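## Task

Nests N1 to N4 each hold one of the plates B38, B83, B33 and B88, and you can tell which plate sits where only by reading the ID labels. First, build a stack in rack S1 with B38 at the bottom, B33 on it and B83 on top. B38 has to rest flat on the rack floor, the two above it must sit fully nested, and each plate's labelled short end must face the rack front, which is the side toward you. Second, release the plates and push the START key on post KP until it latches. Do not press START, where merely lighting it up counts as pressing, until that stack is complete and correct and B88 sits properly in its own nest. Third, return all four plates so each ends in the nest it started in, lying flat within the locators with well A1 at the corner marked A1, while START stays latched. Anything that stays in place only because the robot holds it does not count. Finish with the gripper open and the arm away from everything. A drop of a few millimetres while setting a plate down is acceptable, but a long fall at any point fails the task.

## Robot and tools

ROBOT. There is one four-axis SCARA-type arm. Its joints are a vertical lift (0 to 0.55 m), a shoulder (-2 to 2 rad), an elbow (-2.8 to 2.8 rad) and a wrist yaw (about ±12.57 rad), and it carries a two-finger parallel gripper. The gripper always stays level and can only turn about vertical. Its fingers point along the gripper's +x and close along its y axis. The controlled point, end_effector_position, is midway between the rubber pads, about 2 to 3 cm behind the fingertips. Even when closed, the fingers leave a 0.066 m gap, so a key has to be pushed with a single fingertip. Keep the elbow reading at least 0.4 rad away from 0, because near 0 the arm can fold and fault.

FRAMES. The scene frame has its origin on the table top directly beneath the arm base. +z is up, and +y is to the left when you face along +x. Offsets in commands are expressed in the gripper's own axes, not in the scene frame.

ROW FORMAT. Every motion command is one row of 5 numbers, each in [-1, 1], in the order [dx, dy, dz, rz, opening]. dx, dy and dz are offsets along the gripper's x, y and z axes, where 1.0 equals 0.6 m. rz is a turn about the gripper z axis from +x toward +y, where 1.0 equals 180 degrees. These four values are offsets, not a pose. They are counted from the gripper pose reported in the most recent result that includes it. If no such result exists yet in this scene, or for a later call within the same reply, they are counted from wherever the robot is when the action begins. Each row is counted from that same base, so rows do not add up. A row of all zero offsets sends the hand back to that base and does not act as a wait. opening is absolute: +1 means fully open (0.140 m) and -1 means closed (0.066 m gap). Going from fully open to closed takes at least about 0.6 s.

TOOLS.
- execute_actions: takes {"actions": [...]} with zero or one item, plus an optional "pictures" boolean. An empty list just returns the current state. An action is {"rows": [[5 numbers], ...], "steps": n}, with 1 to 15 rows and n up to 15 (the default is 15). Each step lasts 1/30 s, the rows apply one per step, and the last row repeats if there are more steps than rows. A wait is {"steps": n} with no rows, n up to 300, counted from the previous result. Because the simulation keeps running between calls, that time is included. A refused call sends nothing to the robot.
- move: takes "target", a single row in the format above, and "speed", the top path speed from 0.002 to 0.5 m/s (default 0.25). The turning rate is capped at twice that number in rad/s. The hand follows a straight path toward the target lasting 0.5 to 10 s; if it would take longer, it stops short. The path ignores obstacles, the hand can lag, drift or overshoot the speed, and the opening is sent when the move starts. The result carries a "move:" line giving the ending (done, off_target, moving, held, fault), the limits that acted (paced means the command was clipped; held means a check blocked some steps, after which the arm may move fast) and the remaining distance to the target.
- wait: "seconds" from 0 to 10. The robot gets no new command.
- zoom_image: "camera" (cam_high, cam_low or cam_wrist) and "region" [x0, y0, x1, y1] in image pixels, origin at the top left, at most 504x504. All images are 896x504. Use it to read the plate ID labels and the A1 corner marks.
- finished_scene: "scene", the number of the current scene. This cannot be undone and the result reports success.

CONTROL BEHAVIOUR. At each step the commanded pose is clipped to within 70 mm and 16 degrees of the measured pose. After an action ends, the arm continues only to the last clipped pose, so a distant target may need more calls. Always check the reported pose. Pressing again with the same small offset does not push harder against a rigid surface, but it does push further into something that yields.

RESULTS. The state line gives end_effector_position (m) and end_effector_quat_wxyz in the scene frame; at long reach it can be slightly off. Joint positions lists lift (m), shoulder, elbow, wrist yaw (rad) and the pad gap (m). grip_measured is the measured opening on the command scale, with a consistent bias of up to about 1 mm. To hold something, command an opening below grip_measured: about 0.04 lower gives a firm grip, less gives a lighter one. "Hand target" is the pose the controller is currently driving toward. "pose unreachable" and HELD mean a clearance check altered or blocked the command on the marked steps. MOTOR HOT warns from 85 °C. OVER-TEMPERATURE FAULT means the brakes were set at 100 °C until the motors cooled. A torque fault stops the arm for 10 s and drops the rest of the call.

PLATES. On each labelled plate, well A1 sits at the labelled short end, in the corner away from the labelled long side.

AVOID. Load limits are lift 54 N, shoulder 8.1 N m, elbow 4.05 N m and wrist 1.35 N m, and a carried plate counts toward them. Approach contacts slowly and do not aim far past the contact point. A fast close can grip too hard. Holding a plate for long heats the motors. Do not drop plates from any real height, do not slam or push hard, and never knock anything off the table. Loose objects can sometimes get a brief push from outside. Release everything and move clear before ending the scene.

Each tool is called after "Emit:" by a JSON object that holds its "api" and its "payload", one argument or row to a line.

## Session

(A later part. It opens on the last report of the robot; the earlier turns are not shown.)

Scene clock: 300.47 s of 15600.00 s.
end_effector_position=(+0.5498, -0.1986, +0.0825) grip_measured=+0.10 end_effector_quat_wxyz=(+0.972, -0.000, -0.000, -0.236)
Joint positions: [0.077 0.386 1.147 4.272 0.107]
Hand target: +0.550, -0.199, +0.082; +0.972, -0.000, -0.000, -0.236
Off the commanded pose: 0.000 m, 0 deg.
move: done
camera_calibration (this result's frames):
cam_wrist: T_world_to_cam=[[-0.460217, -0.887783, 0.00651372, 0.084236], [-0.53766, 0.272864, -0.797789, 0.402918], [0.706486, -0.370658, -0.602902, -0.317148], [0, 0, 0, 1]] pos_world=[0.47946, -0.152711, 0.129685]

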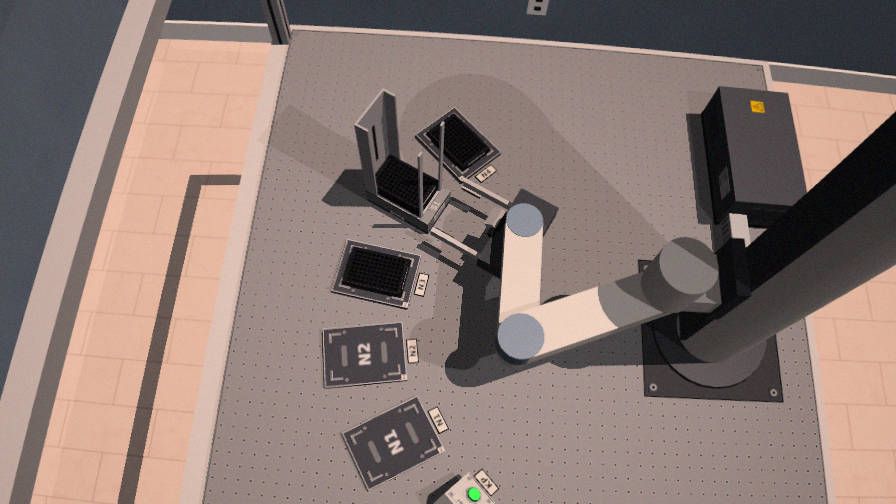

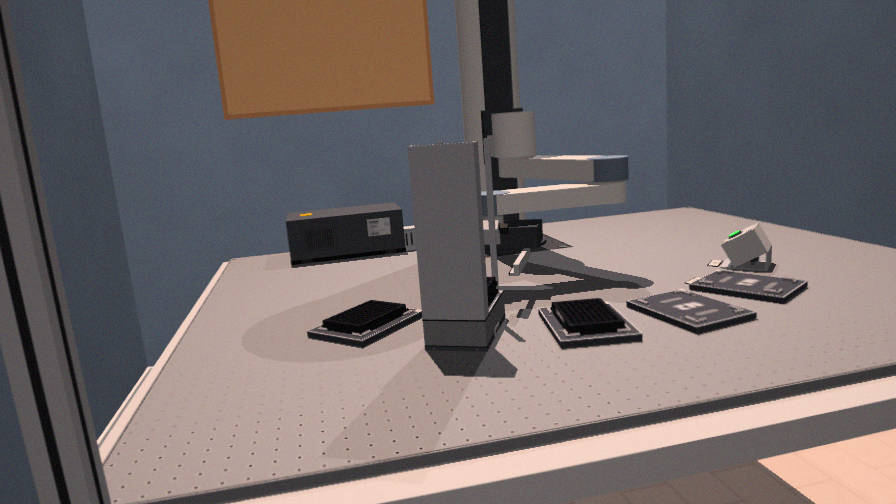

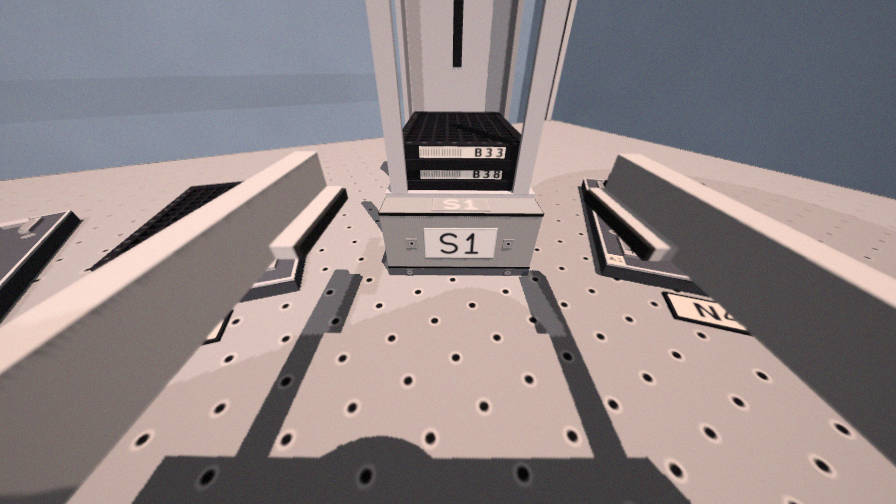

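Emit:
{"api": "move", "payload": {
  "target": [0.199,-0.0004,-0.0003,0,0.1]
}}

Emit:
{"api": "move", "payload": {
  "target": [0,0,0,0,-0.6]
}}

Emit:
{"api": "move", "payload": {
  "target": [0,0,0.414,0,-0.6],
  "speed": 0.18
}}

Emit:
{"api": "move", "payload": {
  "target": [-0.4269,0.7472,0,0.3217,-0.6],
  "speed": 0.35
}}

Emit:
{"api": "move", "payload": {
  "target": [0,0,-0.485,0,-0.6]
}}

Scene clock: 306.40 s of 15600.00 s.
end_effector_position=(+0.6557, -0.2537, +0.0824) grip_measured=+0.10 end_effector_quat_wxyz=(+0.972, -0.000, -0.000, -0.236)
Joint positions: [0.077 0.134 1.772 3.901 0.107]
Hand target: +0.656, -0.254, +0.082; +0.972, -0.000, -0.000, -0.236
Off the commanded pose: 0.000 m, 0 deg.
After step 90, 2.00 s passed at rest.
move: done
camera_calibration (this result's frames):
cam_wrist: T_world_to_cam=[[-0.460104, -0.887841, 0.00651372, 0.0840404], [-0.537695, 0.272795, -0.797789, 0.474816], [0.706533, -0.370568, -0.602902, -0.412481], [0, 0, 0, 1]] pos_world=[0.585405, -0.207765, 0.12957]

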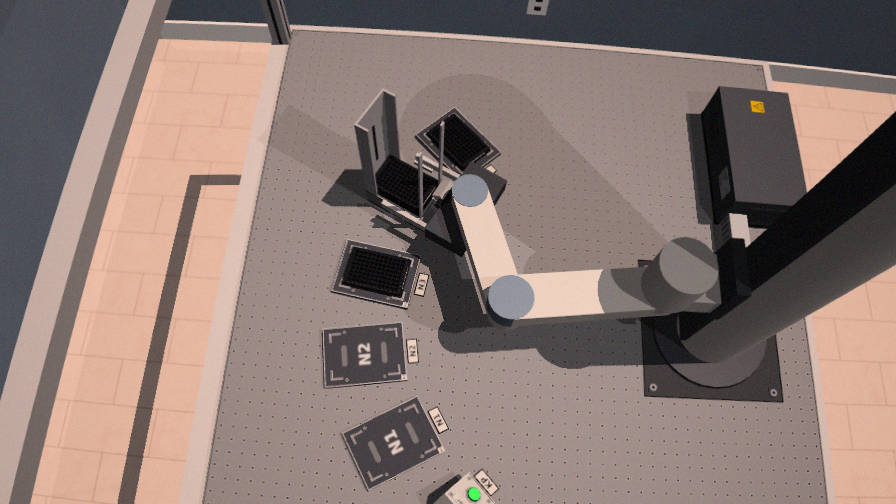

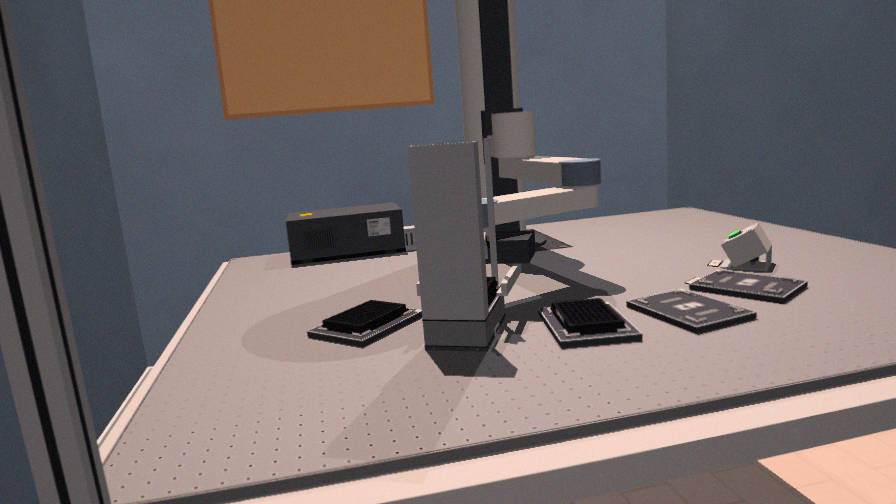

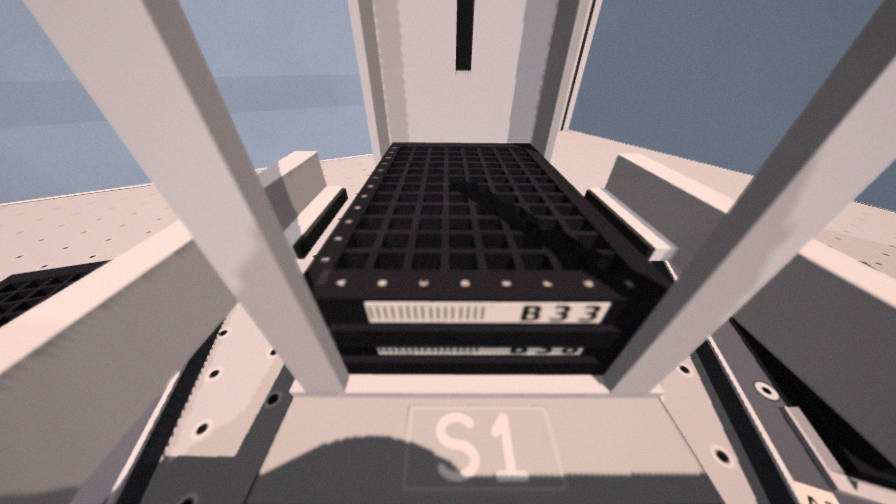

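Scene clock: 306.90 s of 15600.00 s.
end_effector_position=(+0.6558, -0.2536, +0.0824) grip_measured=-0.49 end_effector_quat_wxyz=(+0.972, -0.000, -0.000, -0.236)
Joint positions: [0.077 0.134 1.772 3.901 0.085]
Hand target: +0.656, -0.254, +0.082; +0.972, -0.000, -0.000, -0.236
Off the commanded pose: 0.000 m, 0 deg.
move: done
camera_calibration (this result's frames):
cam_wrist: T_world_to_cam=[[-0.459741, -0.888029, 0.00651372, 0.0838331], [-0.537807, 0.272575, -0.797789, 0.474839], [0.706684, -0.370279, -0.602902, -0.412514], [0, 0, 0, 1]] pos_world=[0.58543, -0.207728, 0.12957]

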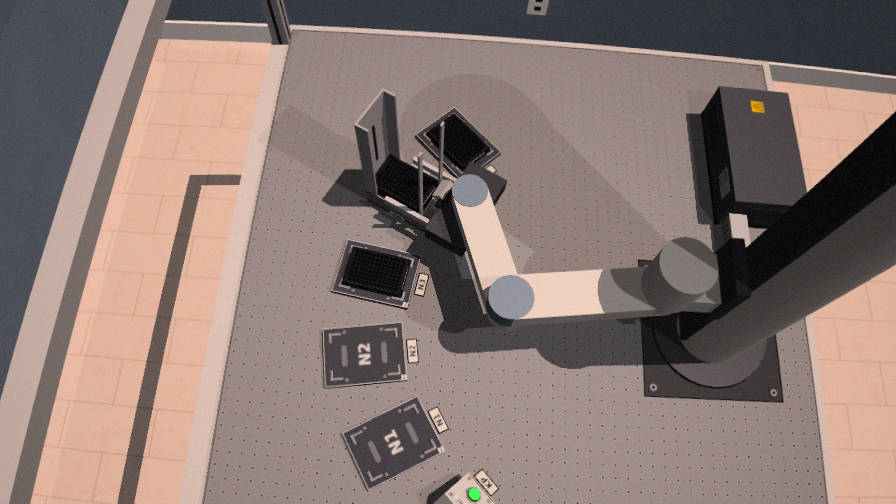

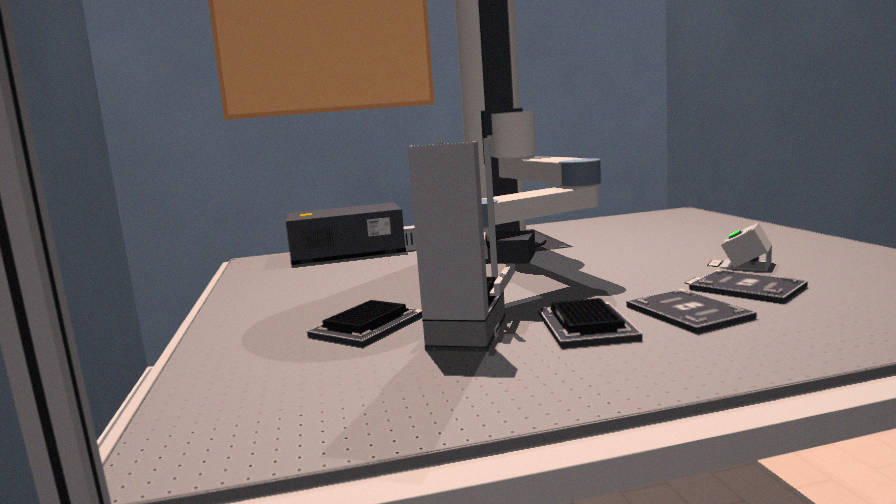

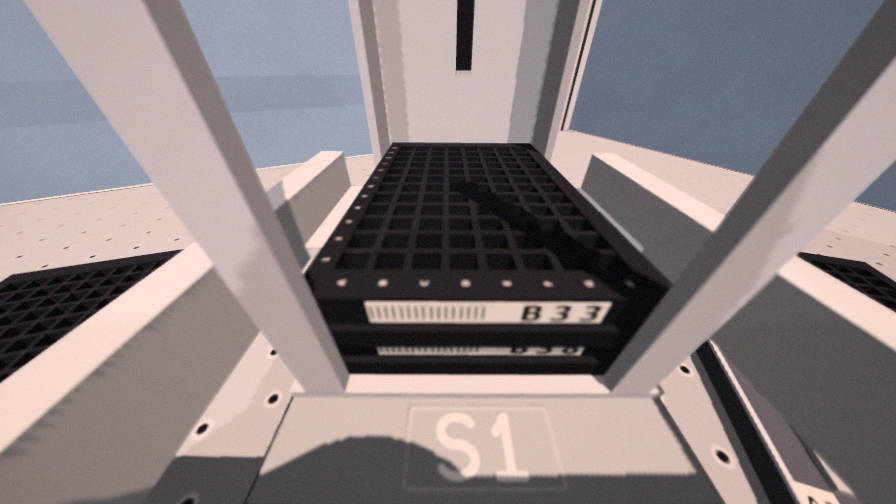

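Scene clock: 308.63 s of 15600.00 s.
end_effector_position=(+0.6558, -0.2536, +0.3308) grip_measured=-0.49 end_effector_quat_wxyz=(+0.972, -0.000, -0.000, -0.236)
Joint positions: [0.326 0.134 1.772 3.901 0.085]
Hand target: +0.656, -0.254, +0.331; +0.972, -0.000, -0.000, -0.236
Off the commanded pose: 0.000 m, 0 deg.
move: done
camera_calibration (this result's frames):
cam_wrist: T_world_to_cam=[[-0.45971, -0.888045, 0.00651372, 0.0822009], [-0.537816, 0.272557, -0.797789, 0.673058], [0.706697, -0.370254, -0.602902, -0.262727], [0, 0, 0, 1]] pos_world=[0.585438, -0.207724, 0.378024]

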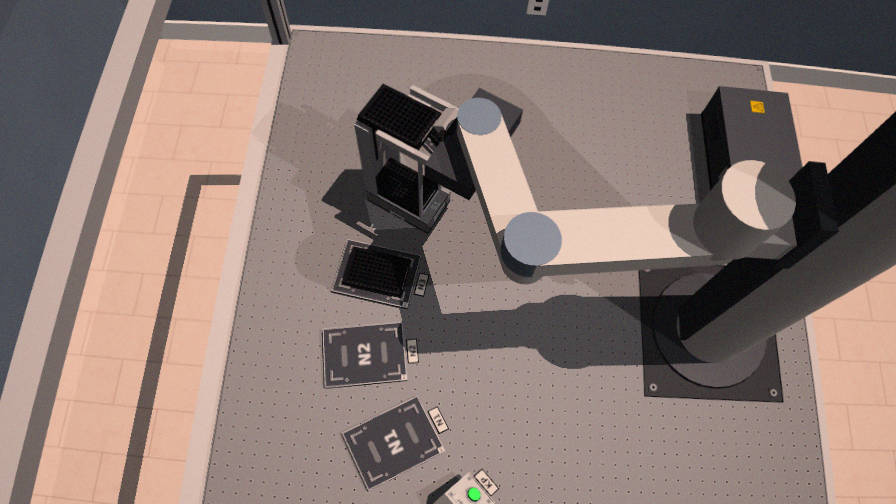

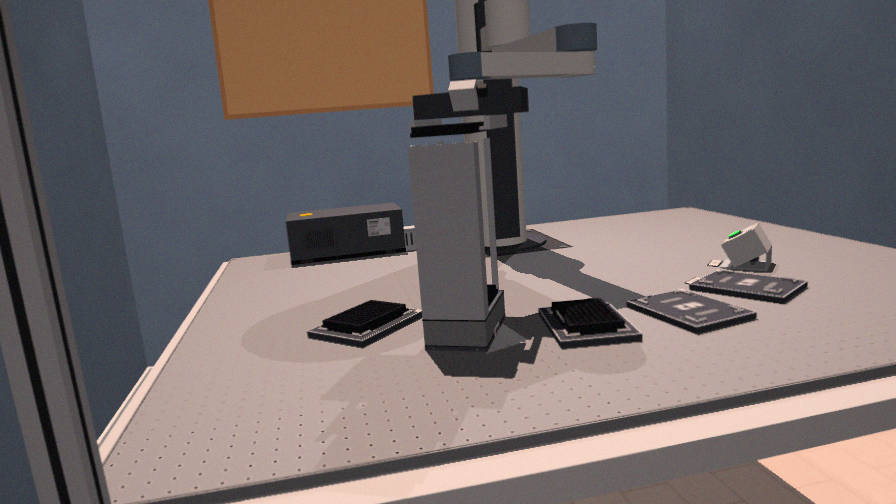

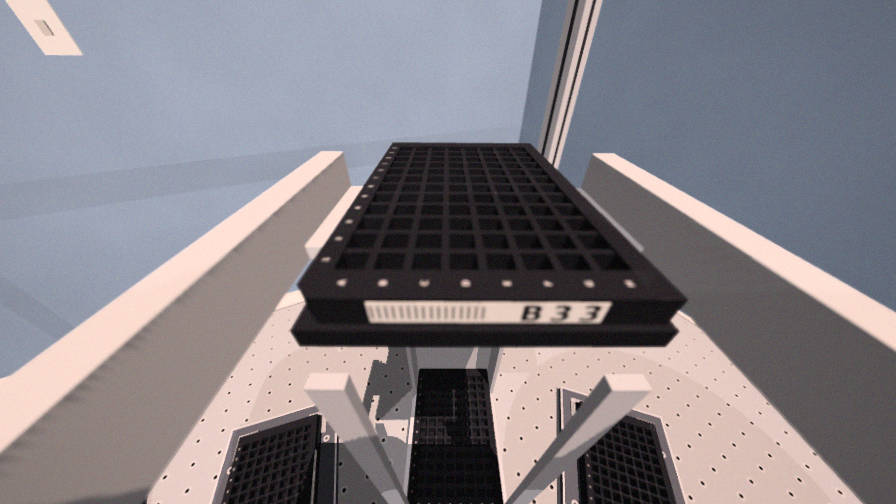

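Scene clock: 310.53 s of 15600.00 s.
end_effector_position=(+0.6337, +0.2625, +0.3308) grip_measured=-0.49 end_effector_quat_wxyz=(+0.964, -0.000, -0.000, +0.264)
Joint positions: [0.326 1.175 1.682 3.96  0.085]
Hand target: +0.634, +0.262, +0.331; +0.965, -0.000, -0.000, +0.264
Off the commanded pose: 0.000 m, 0 deg.
move: done
camera_calibration (this result's frames):
cam_wrist: T_world_to_cam=[[0.508544, -0.861012, 0.00651372, -0.0903399], [-0.516485, -0.311089, -0.797789, 0.660188], [0.688932, 0.402346, -0.602902, -0.247562], [0, 0, 0, 1]] pos_world=[0.557472, 0.2272, 0.378024]

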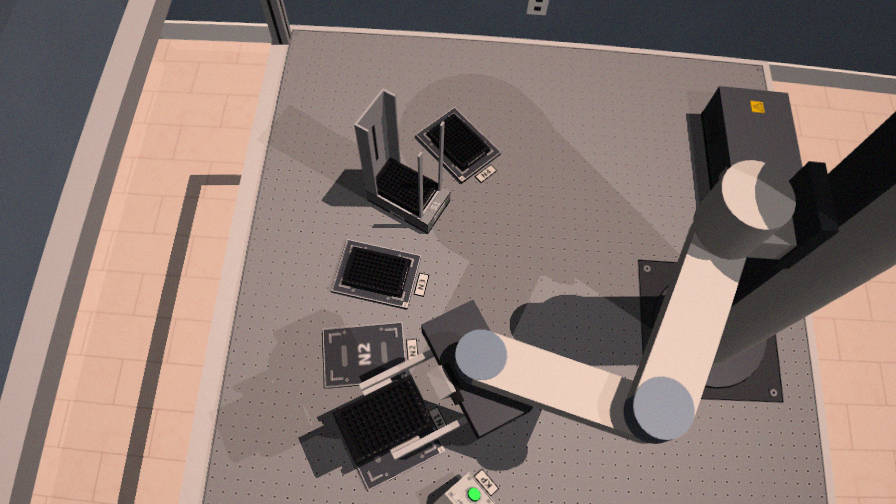

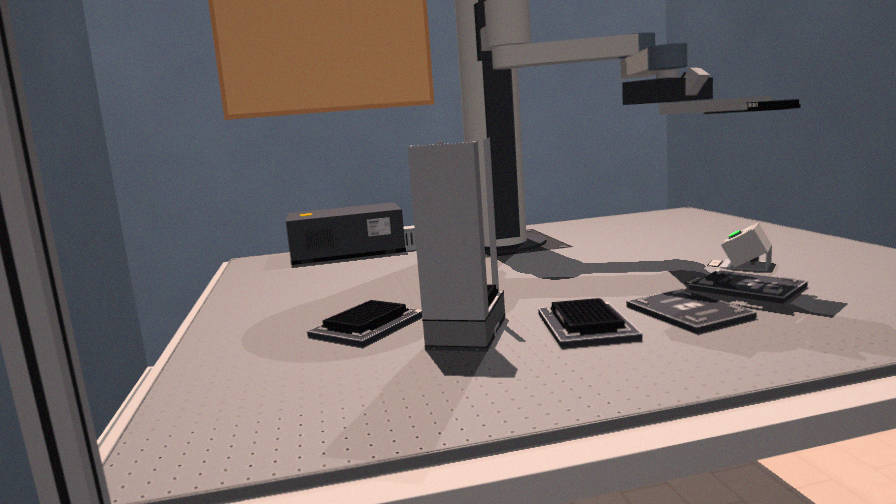

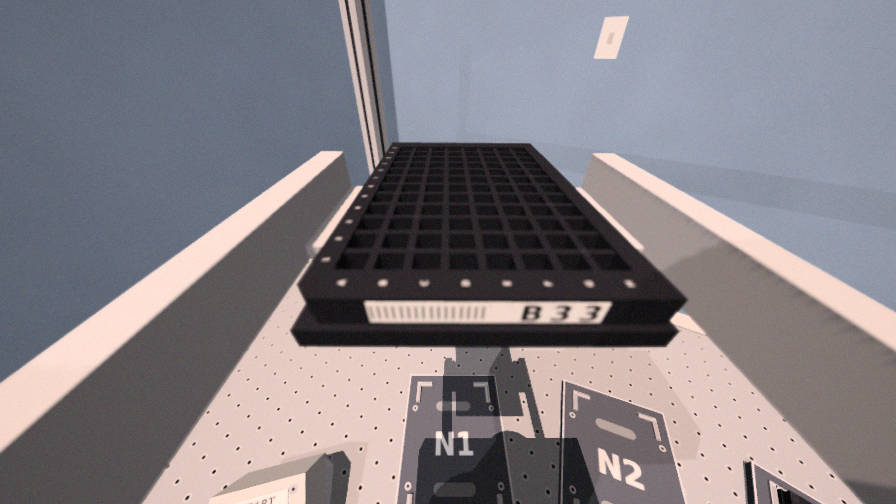

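Scene clock: 312.10 s of 15600.00 s.
end_effector_position=(+0.6337, +0.2624, +0.0397) grip_measured=-0.49 end_effector_quat_wxyz=(+0.964, -0.000, -0.000, +0.264)
Joint positions: [0.035 1.175 1.682 3.96  0.085]
Hand target: +0.634, +0.262, +0.040; +0.964, -0.000, -0.000, +0.264
Off the commanded pose: 0.000 m, 0 deg.
move: done
camera_calibration (this result's frames):
cam_wrist: T_world_to_cam=[[0.508515, -0.861029, 0.00651372, -0.088434], [-0.516495, -0.311072, -0.797789, 0.427968], [0.688945, 0.402323, -0.602902, -0.423054], [0, 0, 0, 1]] pos_world=[0.557474, 0.227189, 0.0869436]

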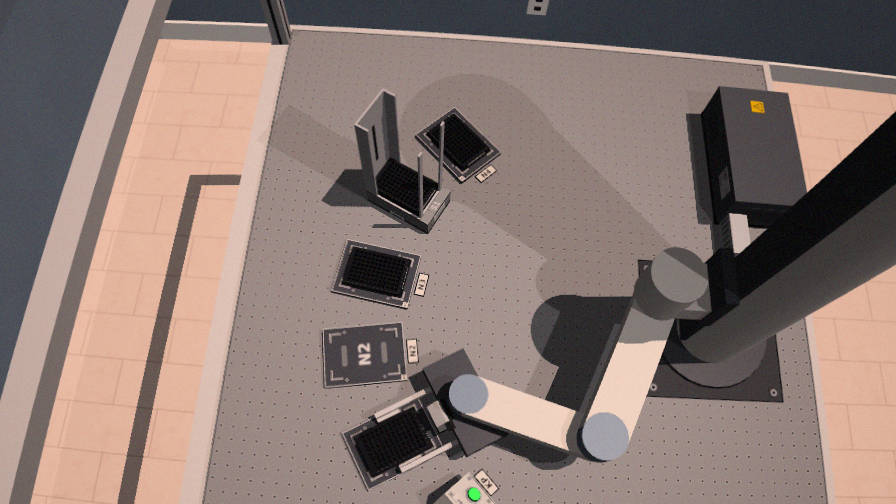

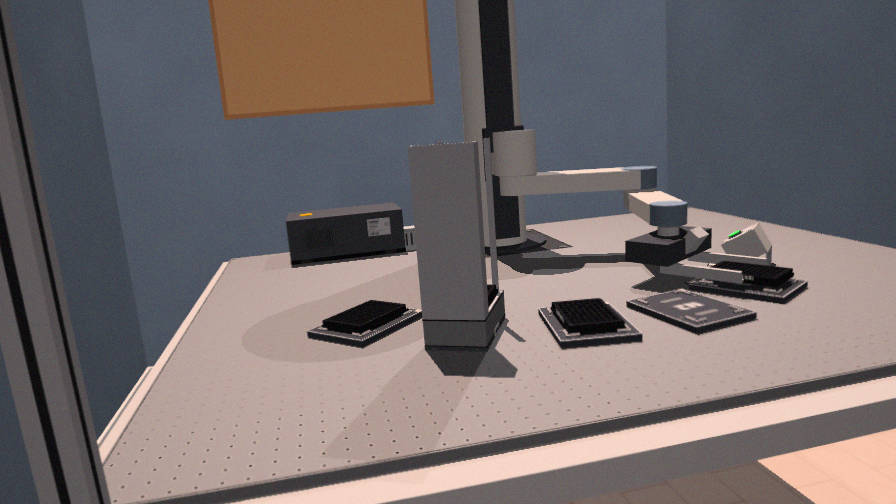

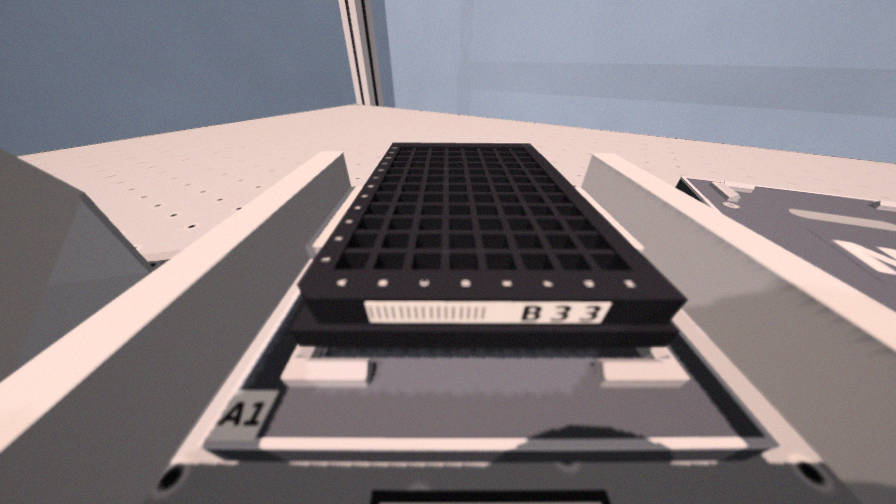

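Emit:
{"api": "move", "payload": {
  "target": [0.001,-0.0013,0,0,-0.6]
}}

Emit:
{"api": "move", "payload": {
  "target": [0,0,-0.0145,0,-0.6],
  "speed": 0.008
}}

Emit:
{"api": "move", "payload": {
  "target": [0,0,0,0,0.1]
}}

Emit:
{"api": "move", "payload": {
  "target": [0,0,0.063,0,0.1]
}}

Emit:
{"api": "move", "payload": {
  "target": [-0.512,-0.5893,0,-0.322,0.1],
  "speed": 0.4
}}

Scene clock: 318.20 s of 15600.00 s.
end_effector_position=(+0.6346, +0.2621, +0.0397) grip_measured=-0.49 end_effector_quat_wxyz=(+0.964, -0.000, -0.000, +0.264)
Joint positions: [0.035 1.172 1.686 3.96  0.085]
Hand target: +0.635, +0.262, +0.040; +0.964, -0.000, -0.000, +0.264
Off the commanded pose: 0.000 m, 0 deg.
After step 90, 2.40 s passed at rest.
move: done
camera_calibration (this result's frames):
cam_wrist: T_world_to_cam=[[0.508619, -0.860967, 0.00651372, -0.0892313], [-0.516458, -0.311135, -0.797789, 0.428307], [0.688897, 0.402406, -0.602902, -0.423511], [0, 0, 0, 1]] pos_world=[0.558343, 0.22686, 0.086944]

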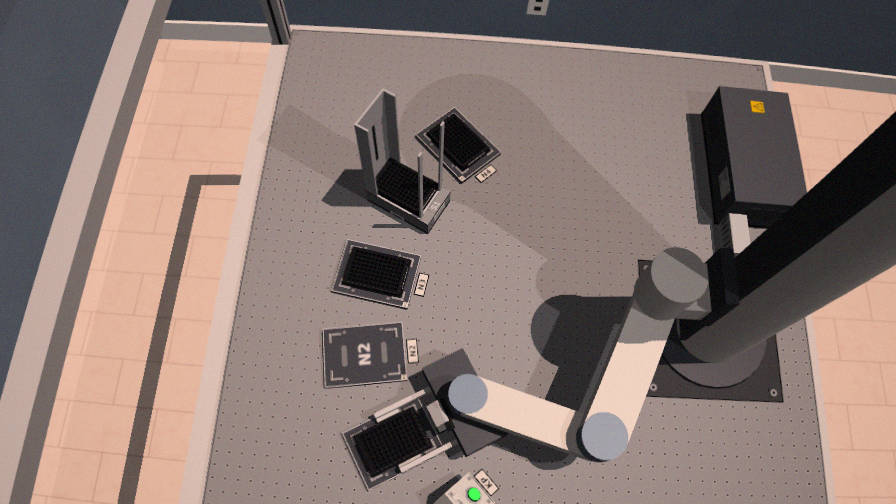

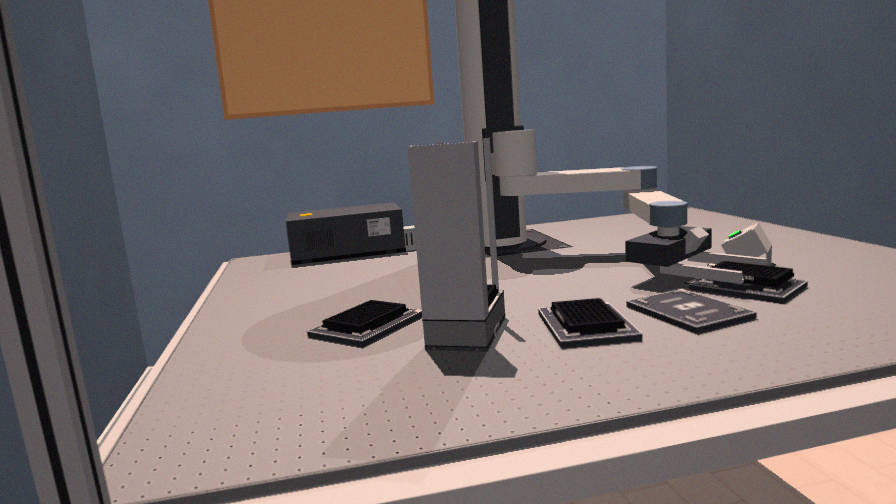

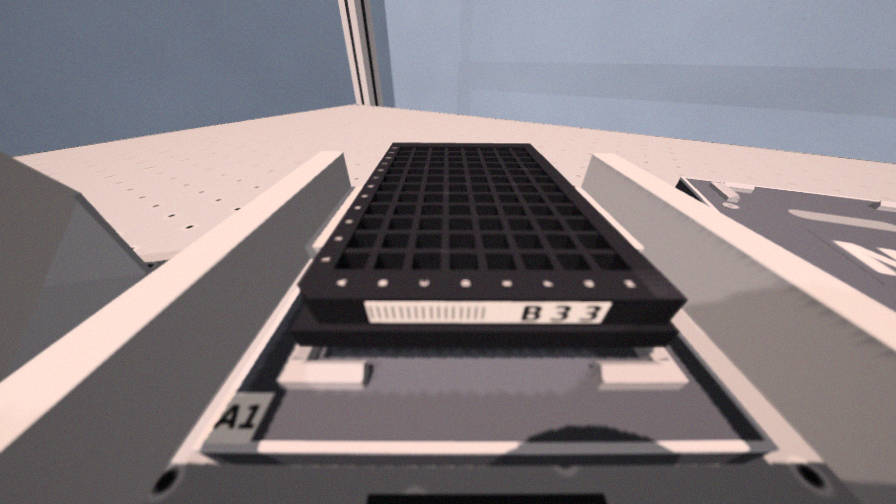

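Scene clock: 319.50 s of 15600.00 s.
end_effector_position=(+0.6346, +0.2621, +0.0310) grip_measured=-0.49 end_effector_quat_wxyz=(+0.964, -0.000, -0.000, +0.264)
Joint positions: [0.026 1.172 1.686 3.96  0.085]
Hand target: +0.635, +0.262, +0.031; +0.964, -0.000, -0.000, +0.264
Off the commanded pose: 0.000 m, 0 deg.
move: done
camera_calibration (this result's frames):
cam_wrist: T_world_to_cam=[[0.508629, -0.860961, 0.00651372, -0.0891764], [-0.516454, -0.311141, -0.797789, 0.421372], [0.688892, 0.402415, -0.602902, -0.428751], [0, 0, 0, 1]] pos_world=[0.55834, 0.226864, 0.0782523]

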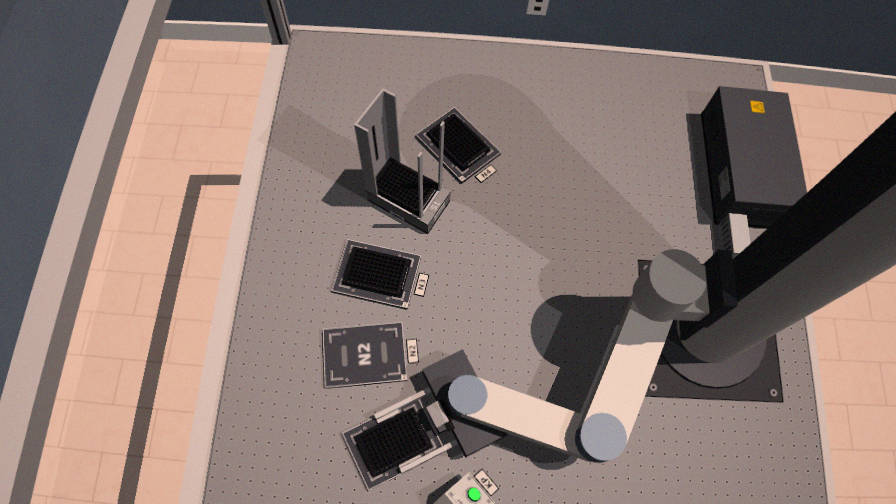

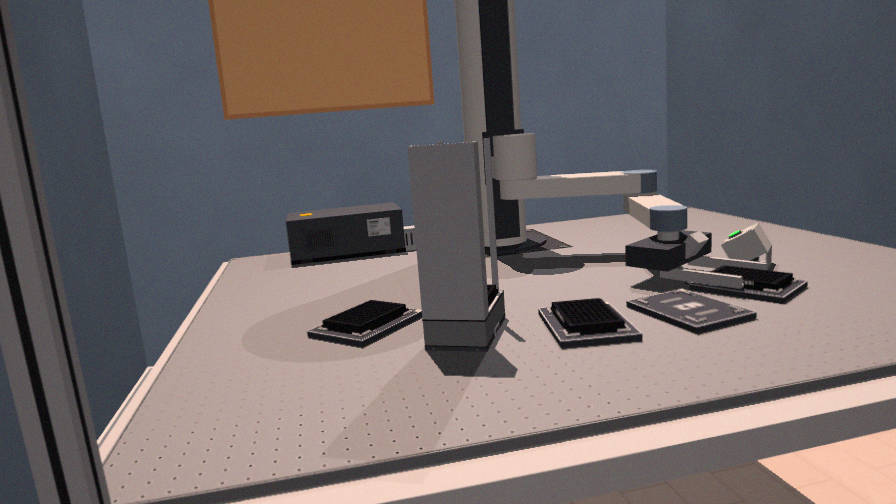

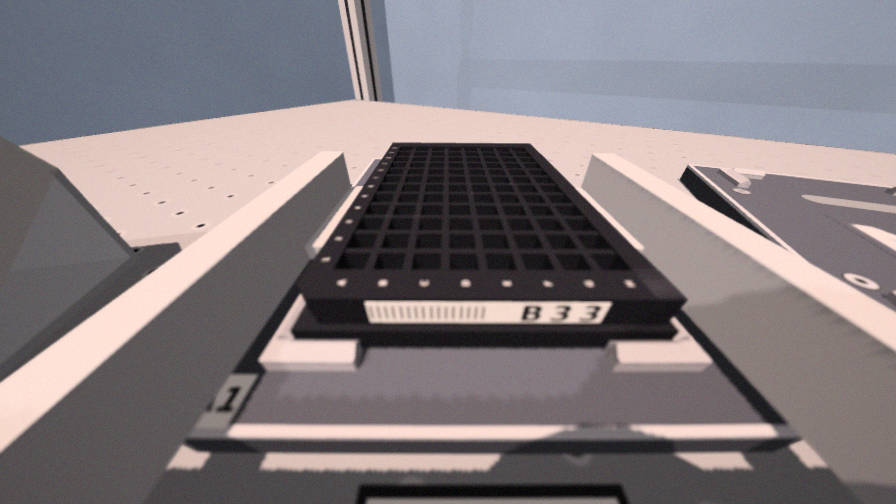

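Scene clock: 320.00 s of 15600.00 s.
end_effector_position=(+0.6346, +0.2621, +0.0310) grip_measured=+0.10 end_effector_quat_wxyz=(+0.964, -0.000, -0.000, +0.264)
Joint positions: [0.026 1.172 1.686 3.96  0.107]
Hand target: +0.635, +0.262, +0.031; +0.964, -0.000, -0.000, +0.264
Off the commanded pose: 0.000 m, 0 deg.
move: done
camera_calibration (this result's frames):
cam_wrist: T_world_to_cam=[[0.508628, -0.860962, 0.00651372, -0.0891753], [-0.516454, -0.31114, -0.797789, 0.421372], [0.688892, 0.402413, -0.602902, -0.428751], [0, 0, 0, 1]] pos_world=[0.55834, 0.226864, 0.0782523]

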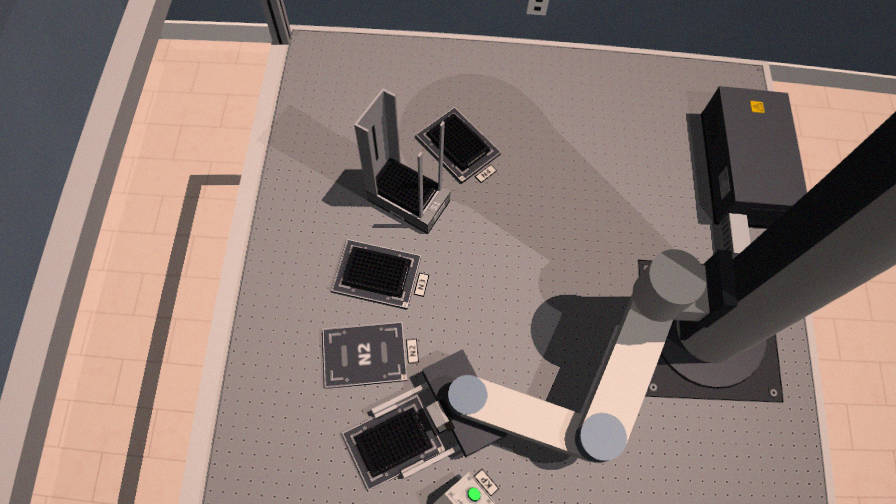

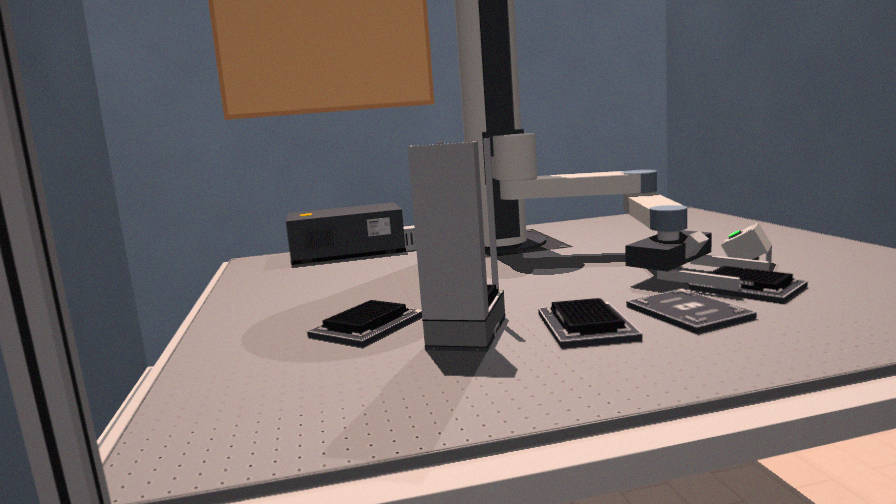

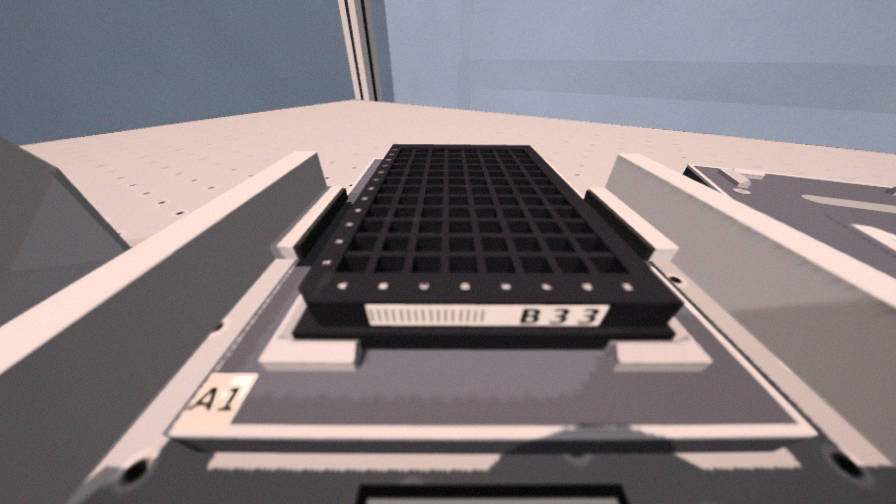

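Scene clock: 320.70 s of 15600.00 s.
end_effector_position=(+0.6346, +0.2621, +0.0689) grip_measured=+0.10 end_effector_quat_wxyz=(+0.964, -0.000, -0.000, +0.264)
Joint positions: [0.064 1.172 1.686 3.96  0.107]
Hand target: +0.635, +0.262, +0.069; +0.964, -0.000, -0.000, +0.264
Off the commanded pose: 0.000 m, 0 deg.
move: done
camera_calibration (this result's frames):
cam_wrist: T_world_to_cam=[[0.50865, -0.860949, 0.00651372, -0.0894317], [-0.516446, -0.311153, -0.797789, 0.451583], [0.688882, 0.402431, -0.602902, -0.405922], [0, 0, 0, 1]] pos_world=[0.55834, 0.226871, 0.116119]

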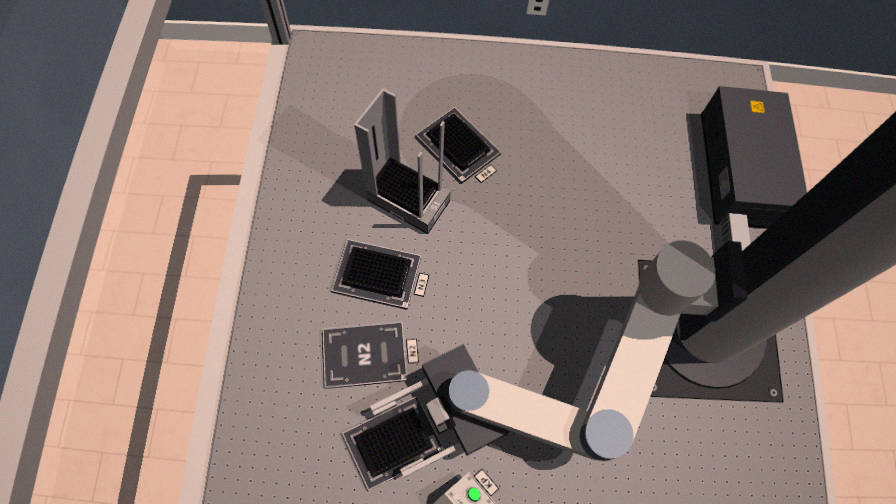

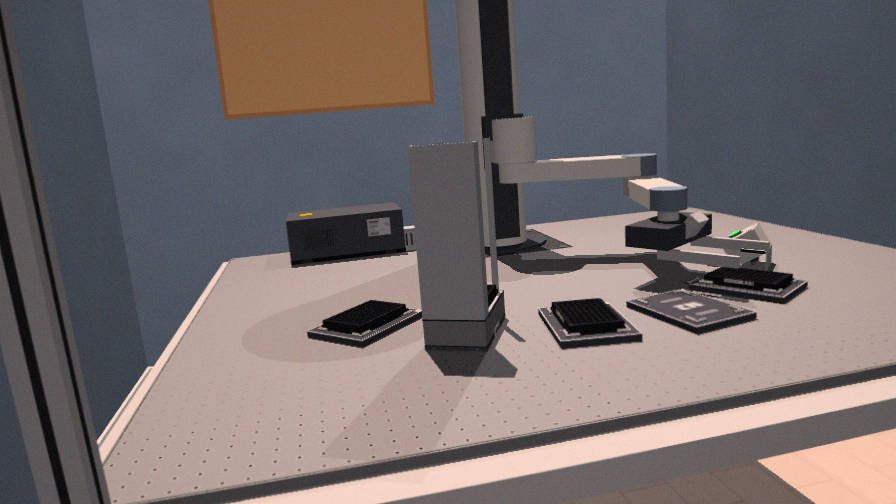

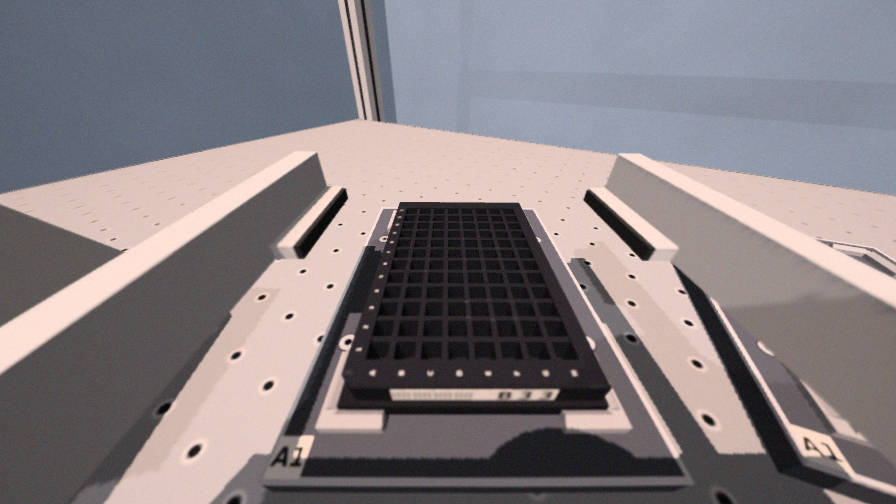

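Scene clock: 322.47 s of 15600.00 s.
end_effector_position=(+0.5505, -0.1988, +0.0689) grip_measured=+0.10 end_effector_quat_wxyz=(+0.972, -0.000, -0.000, -0.236)
Joint positions: [0.064 0.386 1.15  4.27  0.107]
Hand target: +0.551, -0.199, +0.069; +0.972, -0.000, -0.000, -0.236
Off the commanded pose: 0.000 m, 0 deg.
move: done
camera_calibration (this result's frames):
cam_wrist: T_world_to_cam=[[-0.459945, -0.887923, 0.00651372, 0.08436], [-0.537744, 0.272699, -0.797789, 0.392517], [0.706599, -0.370442, -0.602902, -0.325907], [0, 0, 0, 1]] pos_world=[0.48016, -0.152863, 0.116106]

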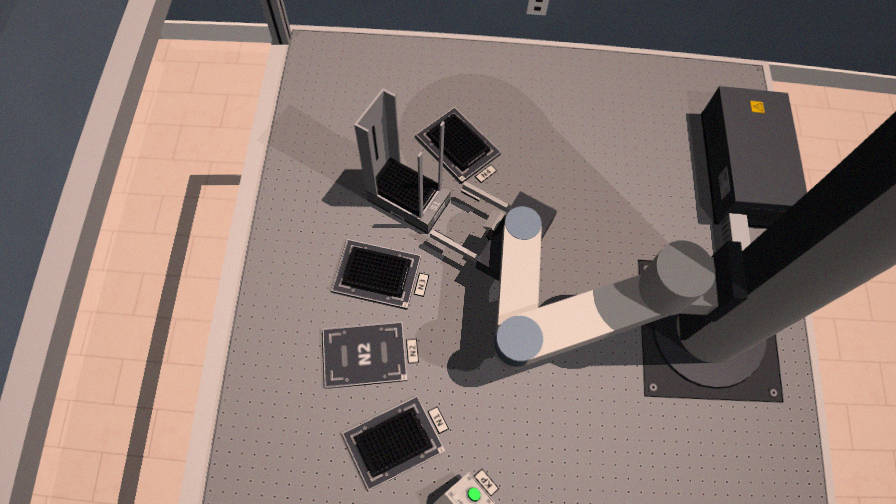

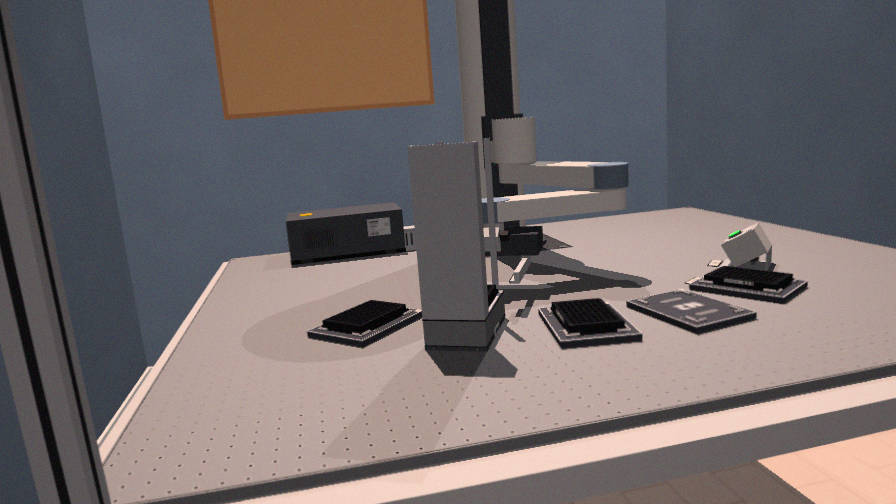

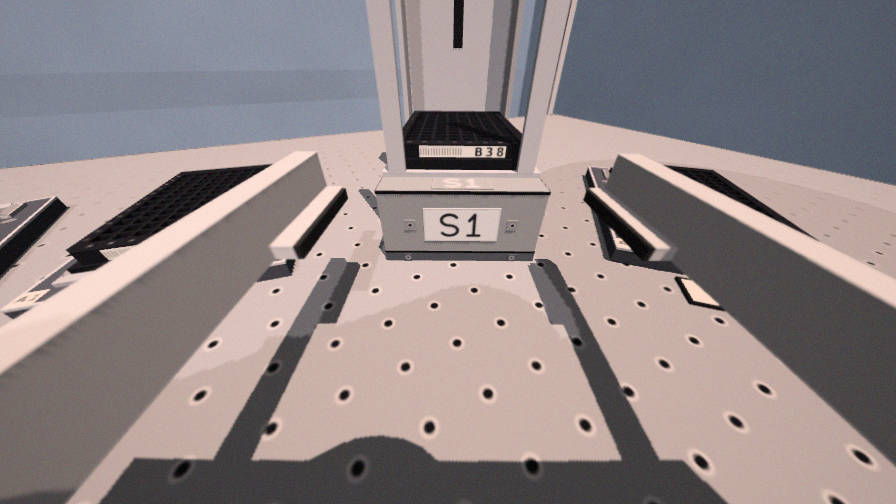

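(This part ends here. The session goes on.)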